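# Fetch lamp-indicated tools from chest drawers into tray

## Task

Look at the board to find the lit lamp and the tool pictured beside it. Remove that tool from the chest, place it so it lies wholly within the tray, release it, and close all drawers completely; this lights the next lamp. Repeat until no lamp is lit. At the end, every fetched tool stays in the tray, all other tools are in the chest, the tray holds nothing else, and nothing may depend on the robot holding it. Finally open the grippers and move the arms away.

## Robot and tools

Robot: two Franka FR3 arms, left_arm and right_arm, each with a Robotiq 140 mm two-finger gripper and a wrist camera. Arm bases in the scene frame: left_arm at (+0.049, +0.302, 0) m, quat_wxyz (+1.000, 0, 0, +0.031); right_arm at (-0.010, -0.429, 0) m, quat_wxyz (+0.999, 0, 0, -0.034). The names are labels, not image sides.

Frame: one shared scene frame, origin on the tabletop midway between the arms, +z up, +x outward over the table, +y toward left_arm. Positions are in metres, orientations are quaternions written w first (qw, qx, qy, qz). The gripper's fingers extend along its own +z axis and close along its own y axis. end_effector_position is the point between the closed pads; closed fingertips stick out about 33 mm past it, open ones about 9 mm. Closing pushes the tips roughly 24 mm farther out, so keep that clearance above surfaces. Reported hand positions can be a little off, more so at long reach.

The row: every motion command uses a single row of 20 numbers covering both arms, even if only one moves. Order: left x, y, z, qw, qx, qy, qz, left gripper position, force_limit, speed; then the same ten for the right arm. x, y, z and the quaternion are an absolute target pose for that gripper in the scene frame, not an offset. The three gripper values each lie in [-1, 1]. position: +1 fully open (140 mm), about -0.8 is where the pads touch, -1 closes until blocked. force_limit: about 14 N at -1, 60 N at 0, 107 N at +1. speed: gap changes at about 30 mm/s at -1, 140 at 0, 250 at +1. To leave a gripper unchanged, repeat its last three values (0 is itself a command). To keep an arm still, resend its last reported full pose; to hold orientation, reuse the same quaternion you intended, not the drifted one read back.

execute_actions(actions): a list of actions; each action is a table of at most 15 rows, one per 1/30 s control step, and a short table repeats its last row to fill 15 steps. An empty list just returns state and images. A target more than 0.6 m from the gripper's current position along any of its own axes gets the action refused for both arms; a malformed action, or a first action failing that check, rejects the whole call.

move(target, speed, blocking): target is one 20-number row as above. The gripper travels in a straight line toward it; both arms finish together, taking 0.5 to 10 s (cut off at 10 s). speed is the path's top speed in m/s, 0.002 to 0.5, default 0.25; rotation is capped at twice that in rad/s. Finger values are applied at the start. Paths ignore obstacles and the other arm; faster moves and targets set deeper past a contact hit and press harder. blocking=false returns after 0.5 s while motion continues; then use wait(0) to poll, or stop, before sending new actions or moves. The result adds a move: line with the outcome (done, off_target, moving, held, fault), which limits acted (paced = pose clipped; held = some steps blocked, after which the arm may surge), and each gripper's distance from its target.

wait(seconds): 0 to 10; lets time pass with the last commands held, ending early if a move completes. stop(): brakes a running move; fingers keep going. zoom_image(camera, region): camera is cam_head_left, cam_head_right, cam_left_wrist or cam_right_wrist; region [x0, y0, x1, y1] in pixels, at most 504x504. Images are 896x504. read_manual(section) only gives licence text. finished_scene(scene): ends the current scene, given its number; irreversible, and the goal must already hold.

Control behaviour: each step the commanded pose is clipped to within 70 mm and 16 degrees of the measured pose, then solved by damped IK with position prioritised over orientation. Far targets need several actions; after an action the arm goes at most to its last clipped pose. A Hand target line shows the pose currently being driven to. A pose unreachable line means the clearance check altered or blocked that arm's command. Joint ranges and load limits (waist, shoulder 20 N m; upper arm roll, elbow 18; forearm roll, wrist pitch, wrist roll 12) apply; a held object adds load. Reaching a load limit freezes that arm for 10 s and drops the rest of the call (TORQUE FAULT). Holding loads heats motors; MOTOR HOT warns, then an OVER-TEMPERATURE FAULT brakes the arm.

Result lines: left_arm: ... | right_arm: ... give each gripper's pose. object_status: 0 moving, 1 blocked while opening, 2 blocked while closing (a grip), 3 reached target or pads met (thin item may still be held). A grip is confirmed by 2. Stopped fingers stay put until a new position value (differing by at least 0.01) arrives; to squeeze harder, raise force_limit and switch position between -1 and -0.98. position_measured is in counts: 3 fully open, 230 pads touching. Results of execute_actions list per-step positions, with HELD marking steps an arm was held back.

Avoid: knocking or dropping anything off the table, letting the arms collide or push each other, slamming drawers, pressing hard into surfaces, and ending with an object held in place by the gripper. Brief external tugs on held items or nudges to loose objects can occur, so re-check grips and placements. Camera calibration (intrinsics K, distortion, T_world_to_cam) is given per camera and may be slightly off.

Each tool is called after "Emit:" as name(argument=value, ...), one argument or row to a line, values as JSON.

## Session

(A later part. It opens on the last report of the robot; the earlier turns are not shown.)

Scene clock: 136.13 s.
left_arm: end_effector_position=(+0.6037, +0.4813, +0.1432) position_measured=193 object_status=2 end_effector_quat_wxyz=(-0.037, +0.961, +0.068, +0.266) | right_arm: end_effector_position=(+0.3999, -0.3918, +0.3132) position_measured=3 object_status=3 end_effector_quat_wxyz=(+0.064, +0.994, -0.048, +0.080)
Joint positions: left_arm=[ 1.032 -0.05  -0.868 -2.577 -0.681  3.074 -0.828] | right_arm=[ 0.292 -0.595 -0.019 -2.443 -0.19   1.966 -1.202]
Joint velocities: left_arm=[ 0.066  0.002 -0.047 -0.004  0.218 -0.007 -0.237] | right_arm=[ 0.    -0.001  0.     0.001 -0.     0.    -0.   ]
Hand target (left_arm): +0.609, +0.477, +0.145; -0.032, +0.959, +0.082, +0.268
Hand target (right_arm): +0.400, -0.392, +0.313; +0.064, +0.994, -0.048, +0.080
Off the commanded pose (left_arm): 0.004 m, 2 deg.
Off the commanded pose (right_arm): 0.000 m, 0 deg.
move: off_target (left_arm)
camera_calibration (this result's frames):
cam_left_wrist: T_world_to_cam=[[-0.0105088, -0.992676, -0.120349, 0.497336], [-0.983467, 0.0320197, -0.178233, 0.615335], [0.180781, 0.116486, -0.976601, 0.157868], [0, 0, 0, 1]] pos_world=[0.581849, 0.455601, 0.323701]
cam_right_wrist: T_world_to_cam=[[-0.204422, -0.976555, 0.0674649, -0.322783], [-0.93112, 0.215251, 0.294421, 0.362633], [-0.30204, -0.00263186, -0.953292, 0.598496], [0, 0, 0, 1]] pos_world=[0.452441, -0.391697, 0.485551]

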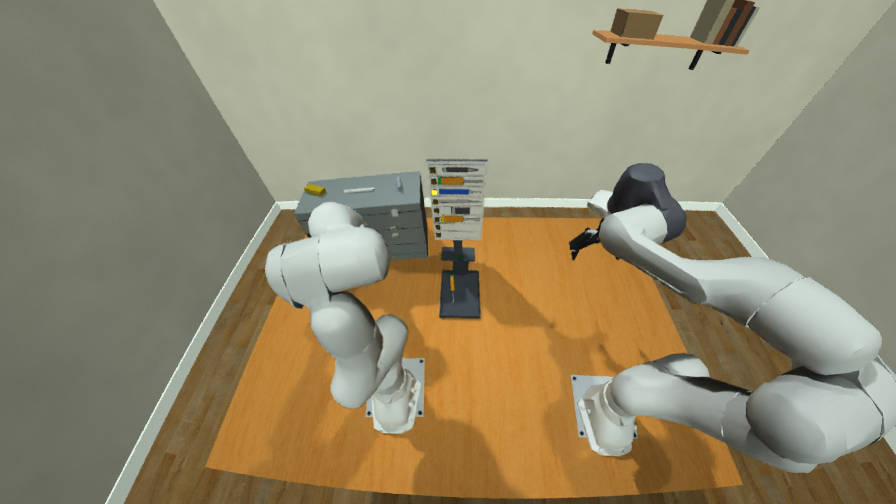

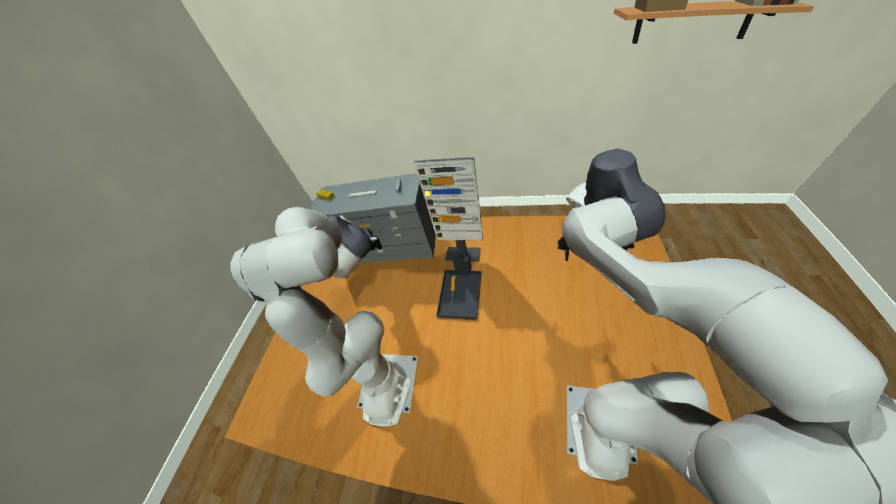

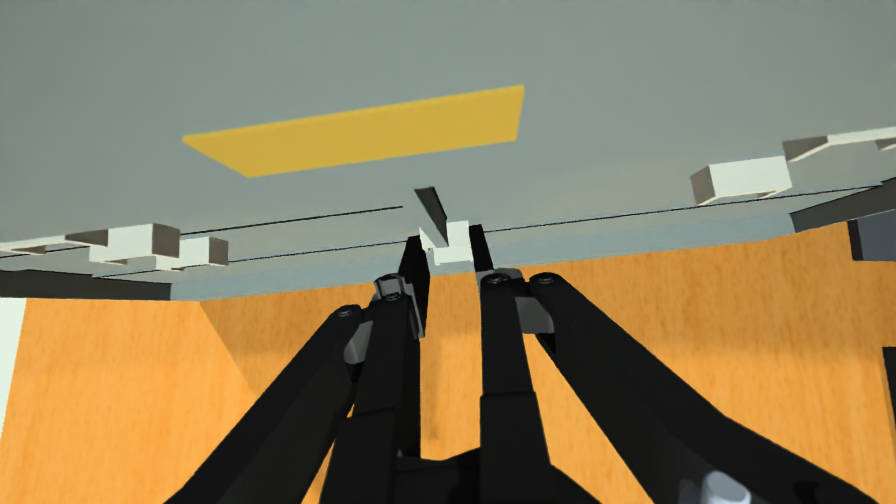

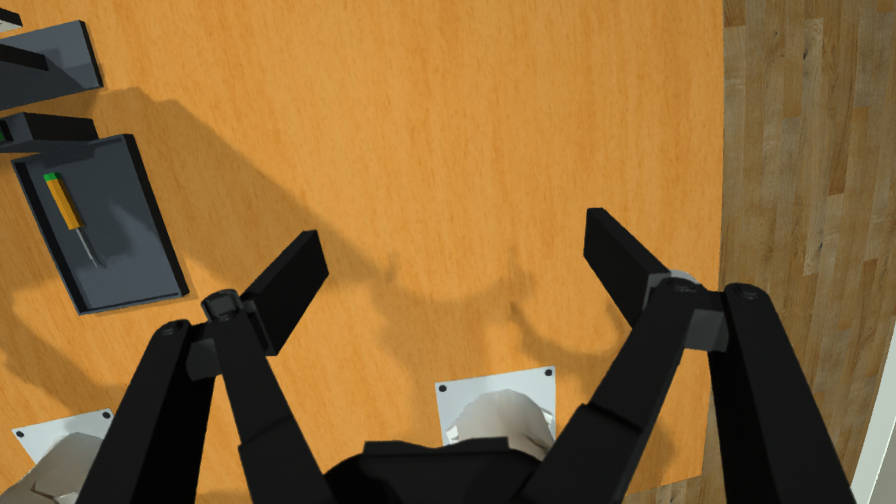

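Emit:
move(
  target=[0.4327,0.4651,0.143,-0.036,0.960,0.085,0.262,-1,0,0,0.3999,-0.3918,0.3132,0.064,0.994,-0.048,0.08,1,0,0],
  speed=0.08,
)

Emit:
move(
  target=[0.4327,0.4651,0.143,-0.036,0.960,0.085,0.262,-0.2,0,0,0.3999,-0.3918,0.3132,0.064,0.994,-0.048,0.08,1,0,0],
)

Emit:
move(
  target=[0.412,0.461,0.19,-0.036,0.960,0.085,0.262,-0.2,0,0,0.3999,-0.3918,0.3132,0.064,0.994,-0.048,0.08,1,0,0],
  speed=0.1,
)

Emit:
move(
  target=[0.53,0.275,0.2,0,0.930,0.367,0,-0.3,0,0,0.3999,-0.3918,0.3132,0.064,0.994,-0.048,0.08,1,0,0],
  speed=0.15,
)

Scene clock: 139.03 s.
left_arm: end_effector_position=(+0.4337, +0.4665, +0.1426) position_measured=193 object_status=2 end_effector_quat_wxyz=(-0.036, +0.961, +0.085, +0.262) | right_arm: end_effector_position=(+0.3999, -0.3918, +0.3132) position_measured=3 object_status=3 end_effector_quat_wxyz=(+0.064, +0.994, -0.048, +0.080)
Joint positions: left_arm=[ 0.671 -0.603 -0.518 -3.006 -1.187  2.839 -0.441] | right_arm=[ 0.292 -0.595 -0.019 -2.443 -0.19   1.966 -1.202]
Joint velocities: left_arm=[ 0.003 -0.01  -0.    -0.005  0.002 -0.009 -0.001] | right_arm=[ 0.     0.     0.001 -0.001  0.     0.     0.001]
Hand target (left_arm): +0.431, +0.468, +0.142; -0.036, +0.961, +0.087, +0.261
Hand target (right_arm): +0.400, -0.392, +0.313; +0.064, +0.994, -0.048, +0.080
Off the commanded pose (left_arm): 0.002 m, 0 deg.
Off the commanded pose (right_arm): 0.000 m, 0 deg.
move: done
camera_calibration (this result's frames):
cam_left_wrist: T_world_to_cam=[[0.0203596, -0.993886, -0.108522, 0.466228], [-0.985043, -0.00136472, -0.172303, 0.46394], [0.171102, 0.110407, -0.979048, 0.197142], [0, 0, 0, 1]] pos_world=[0.413777, 0.442244, 0.323546]
cam_right_wrist: T_world_to_cam=[[-0.204422, -0.976555, 0.0674648, -0.322783], [-0.93112, 0.21525, 0.294421, 0.362633], [-0.30204, -0.00263184, -0.953292, 0.598496], [0, 0, 0, 1]] pos_world=[0.452441, -0.391697, 0.485551]

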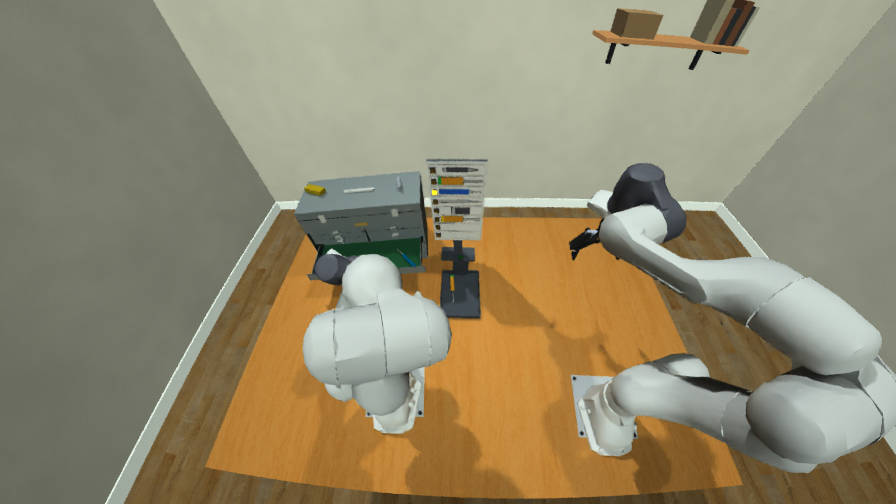

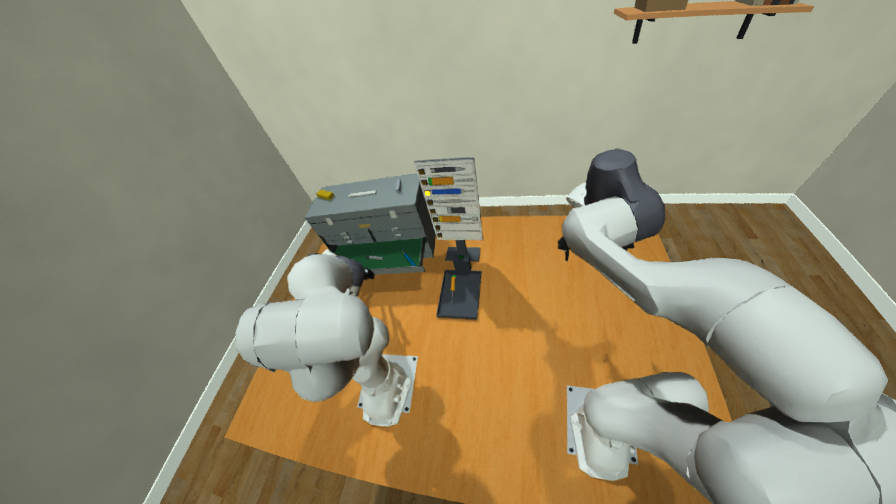

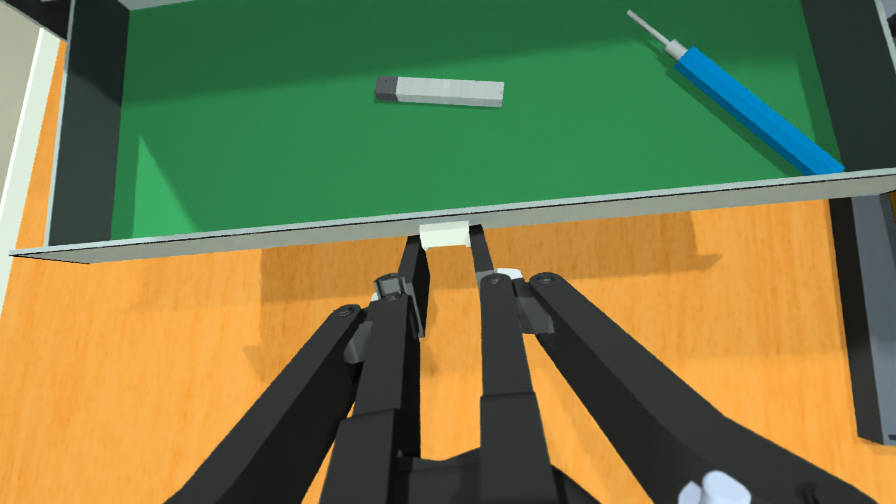

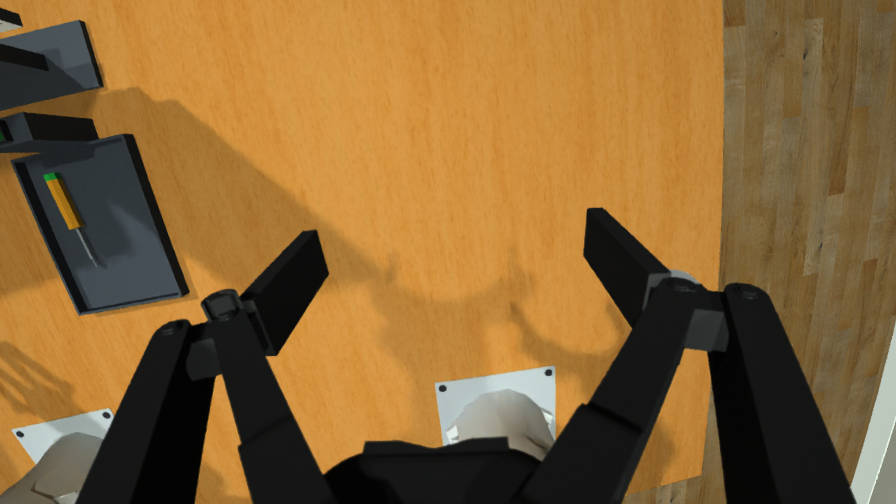

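Scene clock: 139.73 s.
left_arm: end_effector_position=(+0.4332, +0.4670, +0.1438) position_measured=154 object_status=3 end_effector_quat_wxyz=(-0.038, +0.960, +0.085, +0.263) | right_arm: end_effector_position=(+0.3999, -0.3918, +0.3132) position_measured=3 object_status=3 end_effector_quat_wxyz=(+0.064, +0.994, -0.048, +0.080)
Joint positions: left_arm=[ 0.671 -0.61  -0.519 -3.009 -1.187  2.838 -0.442] | right_arm=[ 0.292 -0.595 -0.019 -2.443 -0.19   1.966 -1.202]
Joint velocities: left_arm=[-0.    -0.001 -0.001  0.001 -0.001 -0.001 -0.   ] | right_arm=[-0.001  0.     0.    -0.    -0.    -0.001  0.001]
Hand target (left_arm): +0.433, +0.465, +0.143; -0.036, +0.961, +0.085, +0.262
Hand target (right_arm): +0.400, -0.392, +0.313; +0.064, +0.994, -0.048, +0.080
Off the commanded pose (left_arm): 0.002 m, 0 deg.
Off the commanded pose (right_arm): 0.000 m, 0 deg.
move: done
camera_calibration (this result's frames):
cam_left_wrist: T_world_to_cam=[[0.0207161, -0.993469, -0.112207, 0.467079], [-0.984682, -0.00084028, -0.174356, 0.463513], [0.173123, 0.114101, -0.978269, 0.195645], [0, 0, 0, 1]] pos_world=[0.412867, 0.442095, 0.324619]
cam_right_wrist: T_world_to_cam=[[-0.204422, -0.976555, 0.067465, -0.322783], [-0.93112, 0.215251, 0.294421, 0.362633], [-0.30204, -0.00263198, -0.953292, 0.598496], [0, 0, 0, 1]] pos_world=[0.452441, -0.391697, 0.485551]

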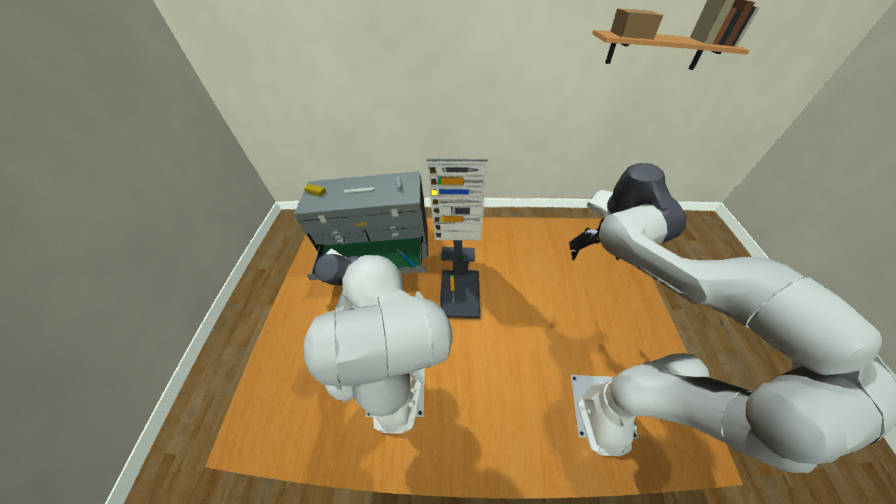

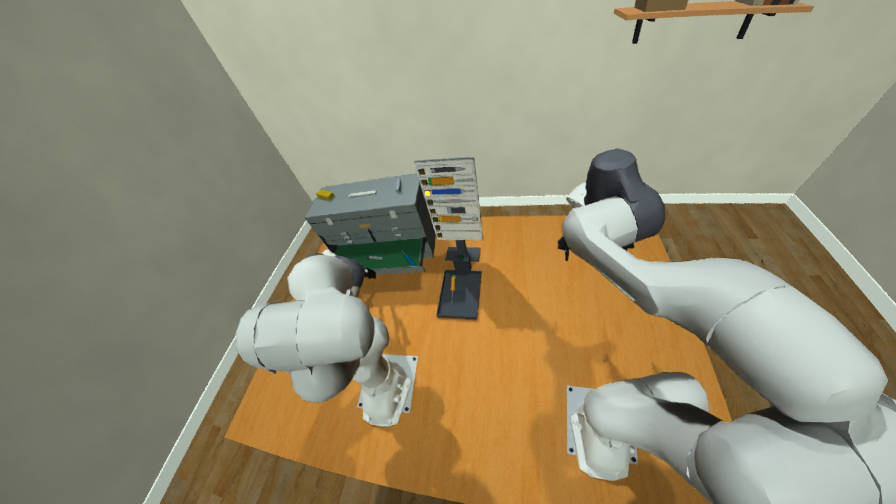

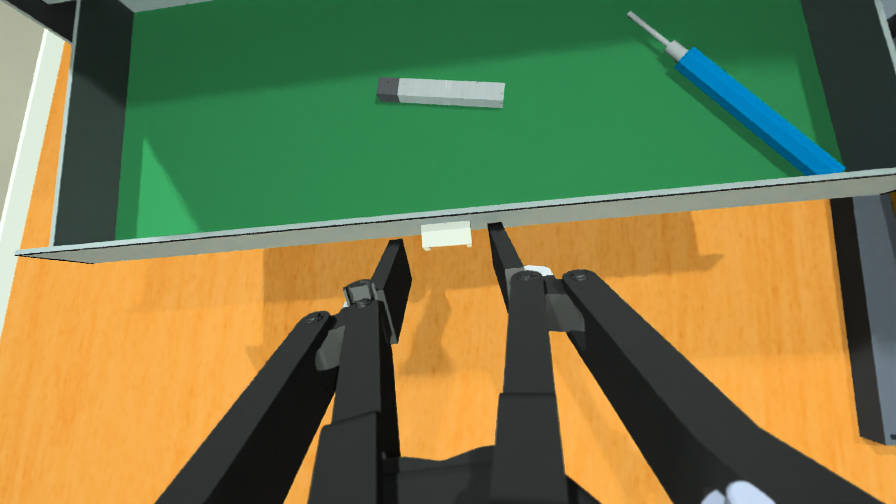

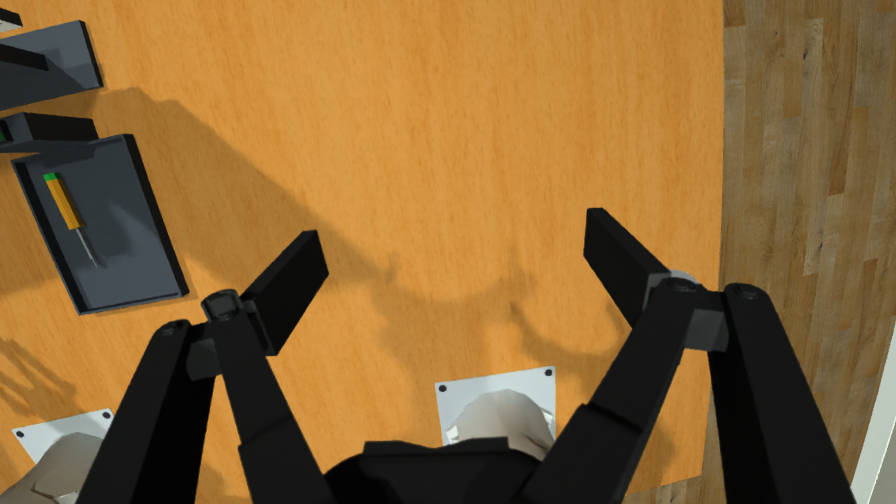

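Scene clock: 141.10 s.
left_arm: end_effector_position=(+0.4134, +0.4626, +0.1914) position_measured=154 object_status=3 end_effector_quat_wxyz=(-0.040, +0.961, +0.081, +0.263) | right_arm: end_effector_position=(+0.3999, -0.3918, +0.3132) position_measured=3 object_status=3 end_effector_quat_wxyz=(+0.064, +0.994, -0.048, +0.080)
Joint positions: left_arm=[ 0.796 -0.938 -0.549 -3.044 -1.014  2.527 -0.588] | right_arm=[ 0.292 -0.595 -0.019 -2.443 -0.19   1.966 -1.202]
Joint velocities: left_arm=[ 0.034 -0.023 -0.036  0.001 -0.04  -0.041  0.   ] | right_arm=[-0.     0.001 -0.003 -0.001  0.001  0.001  0.   ]
Hand target (left_arm): +0.412, +0.461, +0.190; -0.035, +0.961, +0.085, +0.262
Hand target (right_arm): +0.400, -0.392, +0.313; +0.064, +0.994, -0.048, +0.080
Off the commanded pose (left_arm): 0.003 m, 1 deg.
Off the commanded pose (right_arm): 0.000 m, 0 deg.
joint sent to its limit (left arm) — the command would take joint 4 (elbow) past its lower limit, so that joint was sent only as far as its limit.
move: done
camera_calibration (this result's frames):
cam_left_wrist: T_world_to_cam=[[0.0143434, -0.992911, -0.117988, 0.47192], [-0.984861, 0.0063574, -0.173227, 0.448852], [0.172749, 0.118686, -0.977789, 0.244075], [0, 0, 0, 1]] pos_world=[0.393124, 0.436753, 0.372088]
cam_right_wrist: T_world_to_cam=[[-0.204422, -0.976555, 0.0674649, -0.322783], [-0.93112, 0.21525, 0.294421, 0.362633], [-0.30204, -0.00263192, -0.953292, 0.598496], [0, 0, 0, 1]] pos_world=[0.452441, -0.391697, 0.485551]

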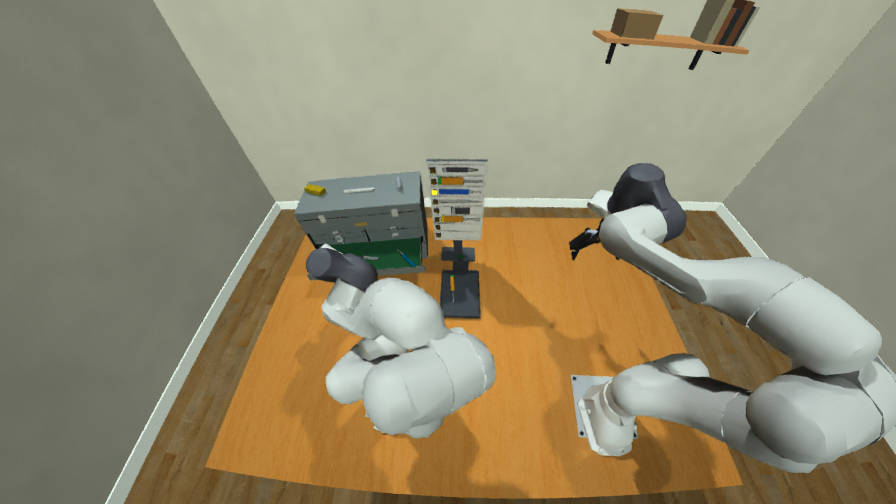

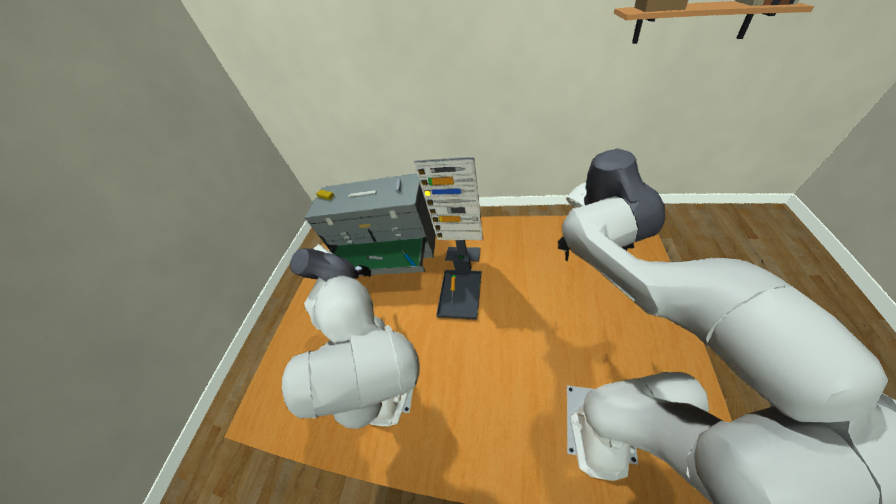

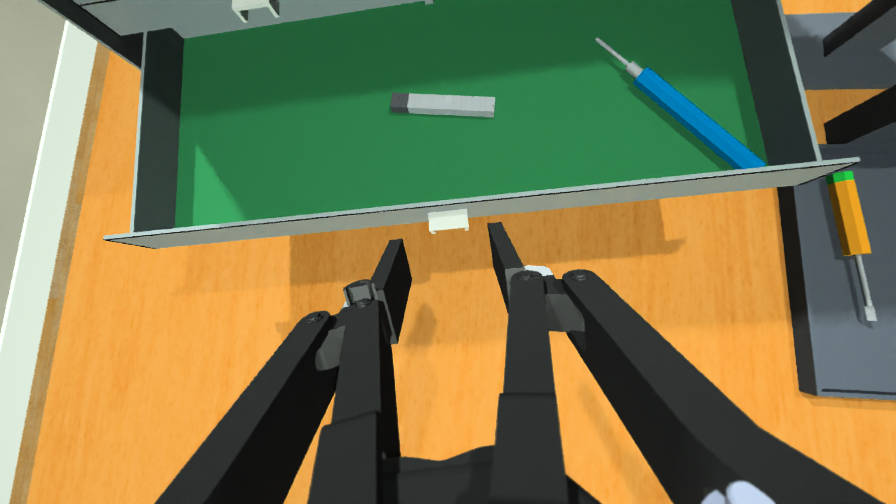

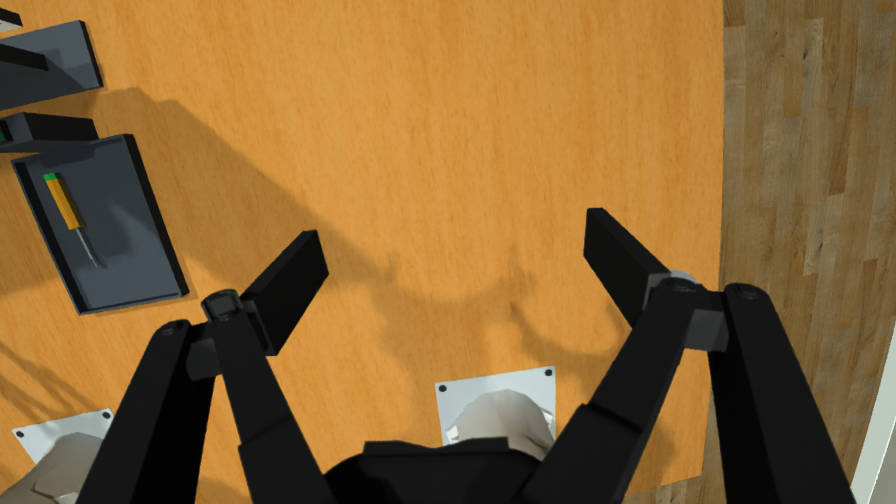

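Scene clock: 144.53 s.
left_arm: end_effector_position=(+0.5296, +0.2753, +0.1969) position_measured=167 object_status=3 end_effector_quat_wxyz=(-0.003, +0.933, +0.359, +0.002) | right_arm: end_effector_position=(+0.3999, -0.3918, +0.3132) position_measured=3 object_status=3 end_effector_quat_wxyz=(+0.064, +0.994, -0.048, +0.080)
Joint positions: left_arm=[ 1.405 -0.94  -1.278 -2.255 -0.902  1.77  -1.696] | right_arm=[ 0.292 -0.595 -0.019 -2.443 -0.19   1.966 -1.202]
Joint velocities: left_arm=[ 0.001  0.     0.001  0.001  0.001 -0.003 -0.03 ] | right_arm=[ 0.     0.001  0.001 -0.001 -0.001 -0.001 -0.   ]
Hand target (left_arm): +0.530, +0.274, +0.196; -0.002, +0.931, +0.366, +0.001
Hand target (right_arm): +0.400, -0.392, +0.313; +0.064, +0.994, -0.048, +0.080
Off the commanded pose (left_arm): 0.003 m, 1 deg.
Off the commanded pose (right_arm): 0.000 m, 0 deg.
move: done
camera_calibration (this result's frames):
cam_left_wrist: T_world_to_cam=[[0.523949, -0.851743, 0.00342828, -0.0476979], [-0.802685, -0.492417, 0.336485, 0.505914], [-0.284911, -0.179053, -0.941683, 0.568769], [0, 0, 0, 1]] pos_world=[0.593129, 0.310334, 0.365531]
cam_right_wrist: T_world_to_cam=[[-0.204422, -0.976555, 0.0674648, -0.322783], [-0.93112, 0.21525, 0.294421, 0.362633], [-0.30204, -0.00263185, -0.953292, 0.598496], [0, 0, 0, 1]] pos_world=[0.452441, -0.391697, 0.485551]

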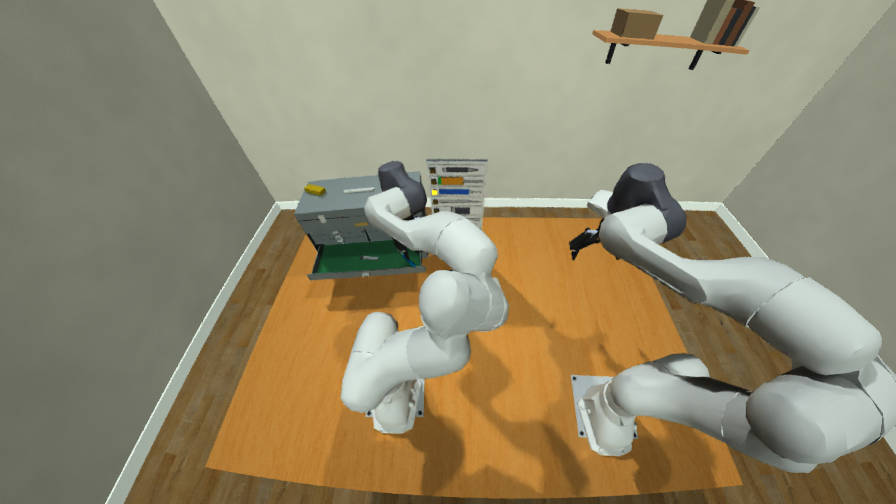

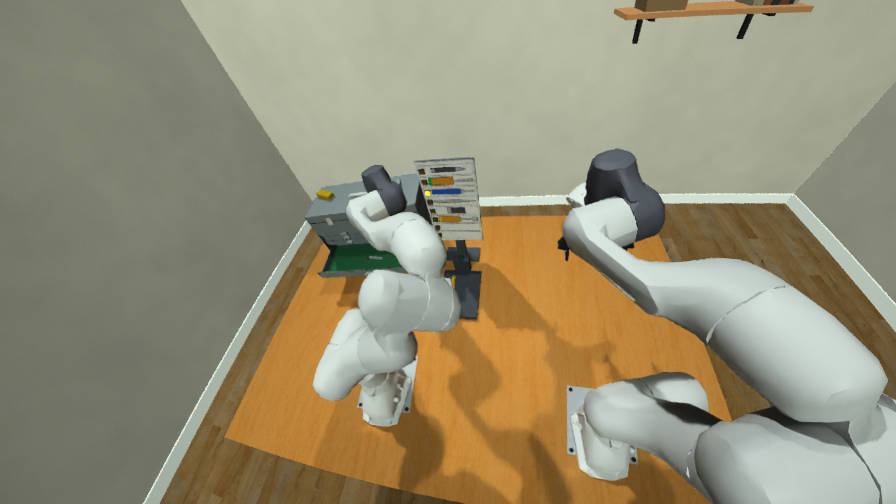

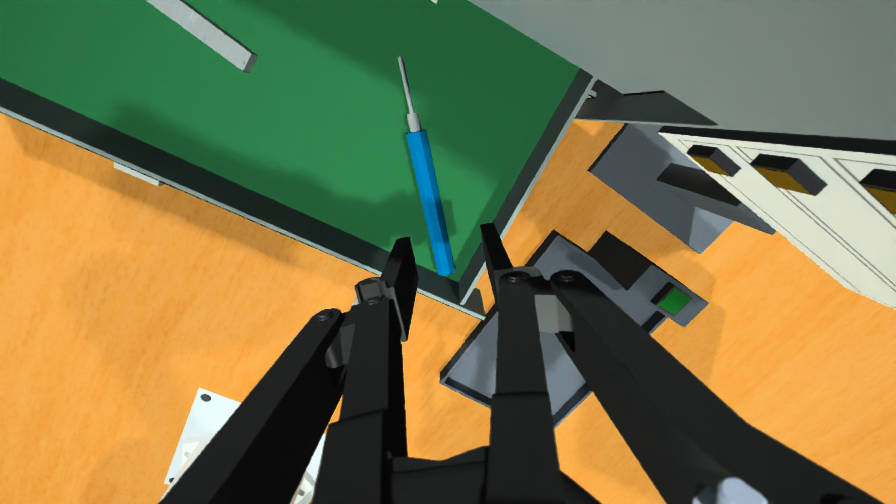

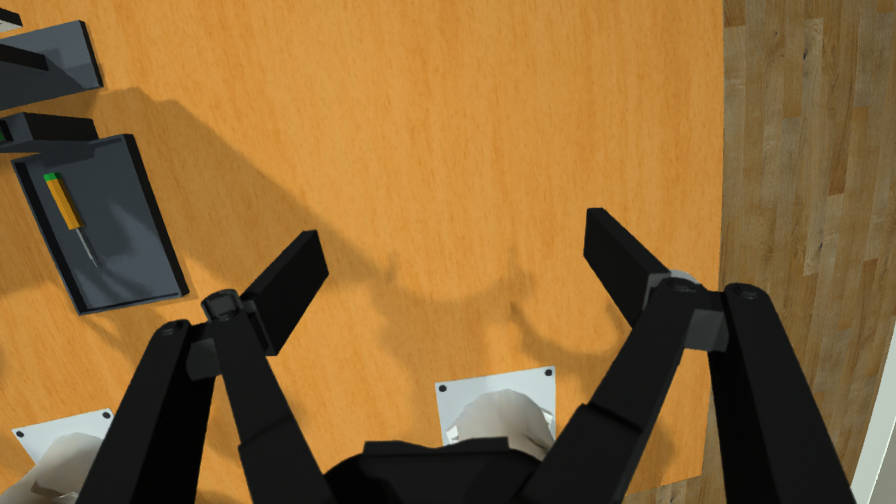

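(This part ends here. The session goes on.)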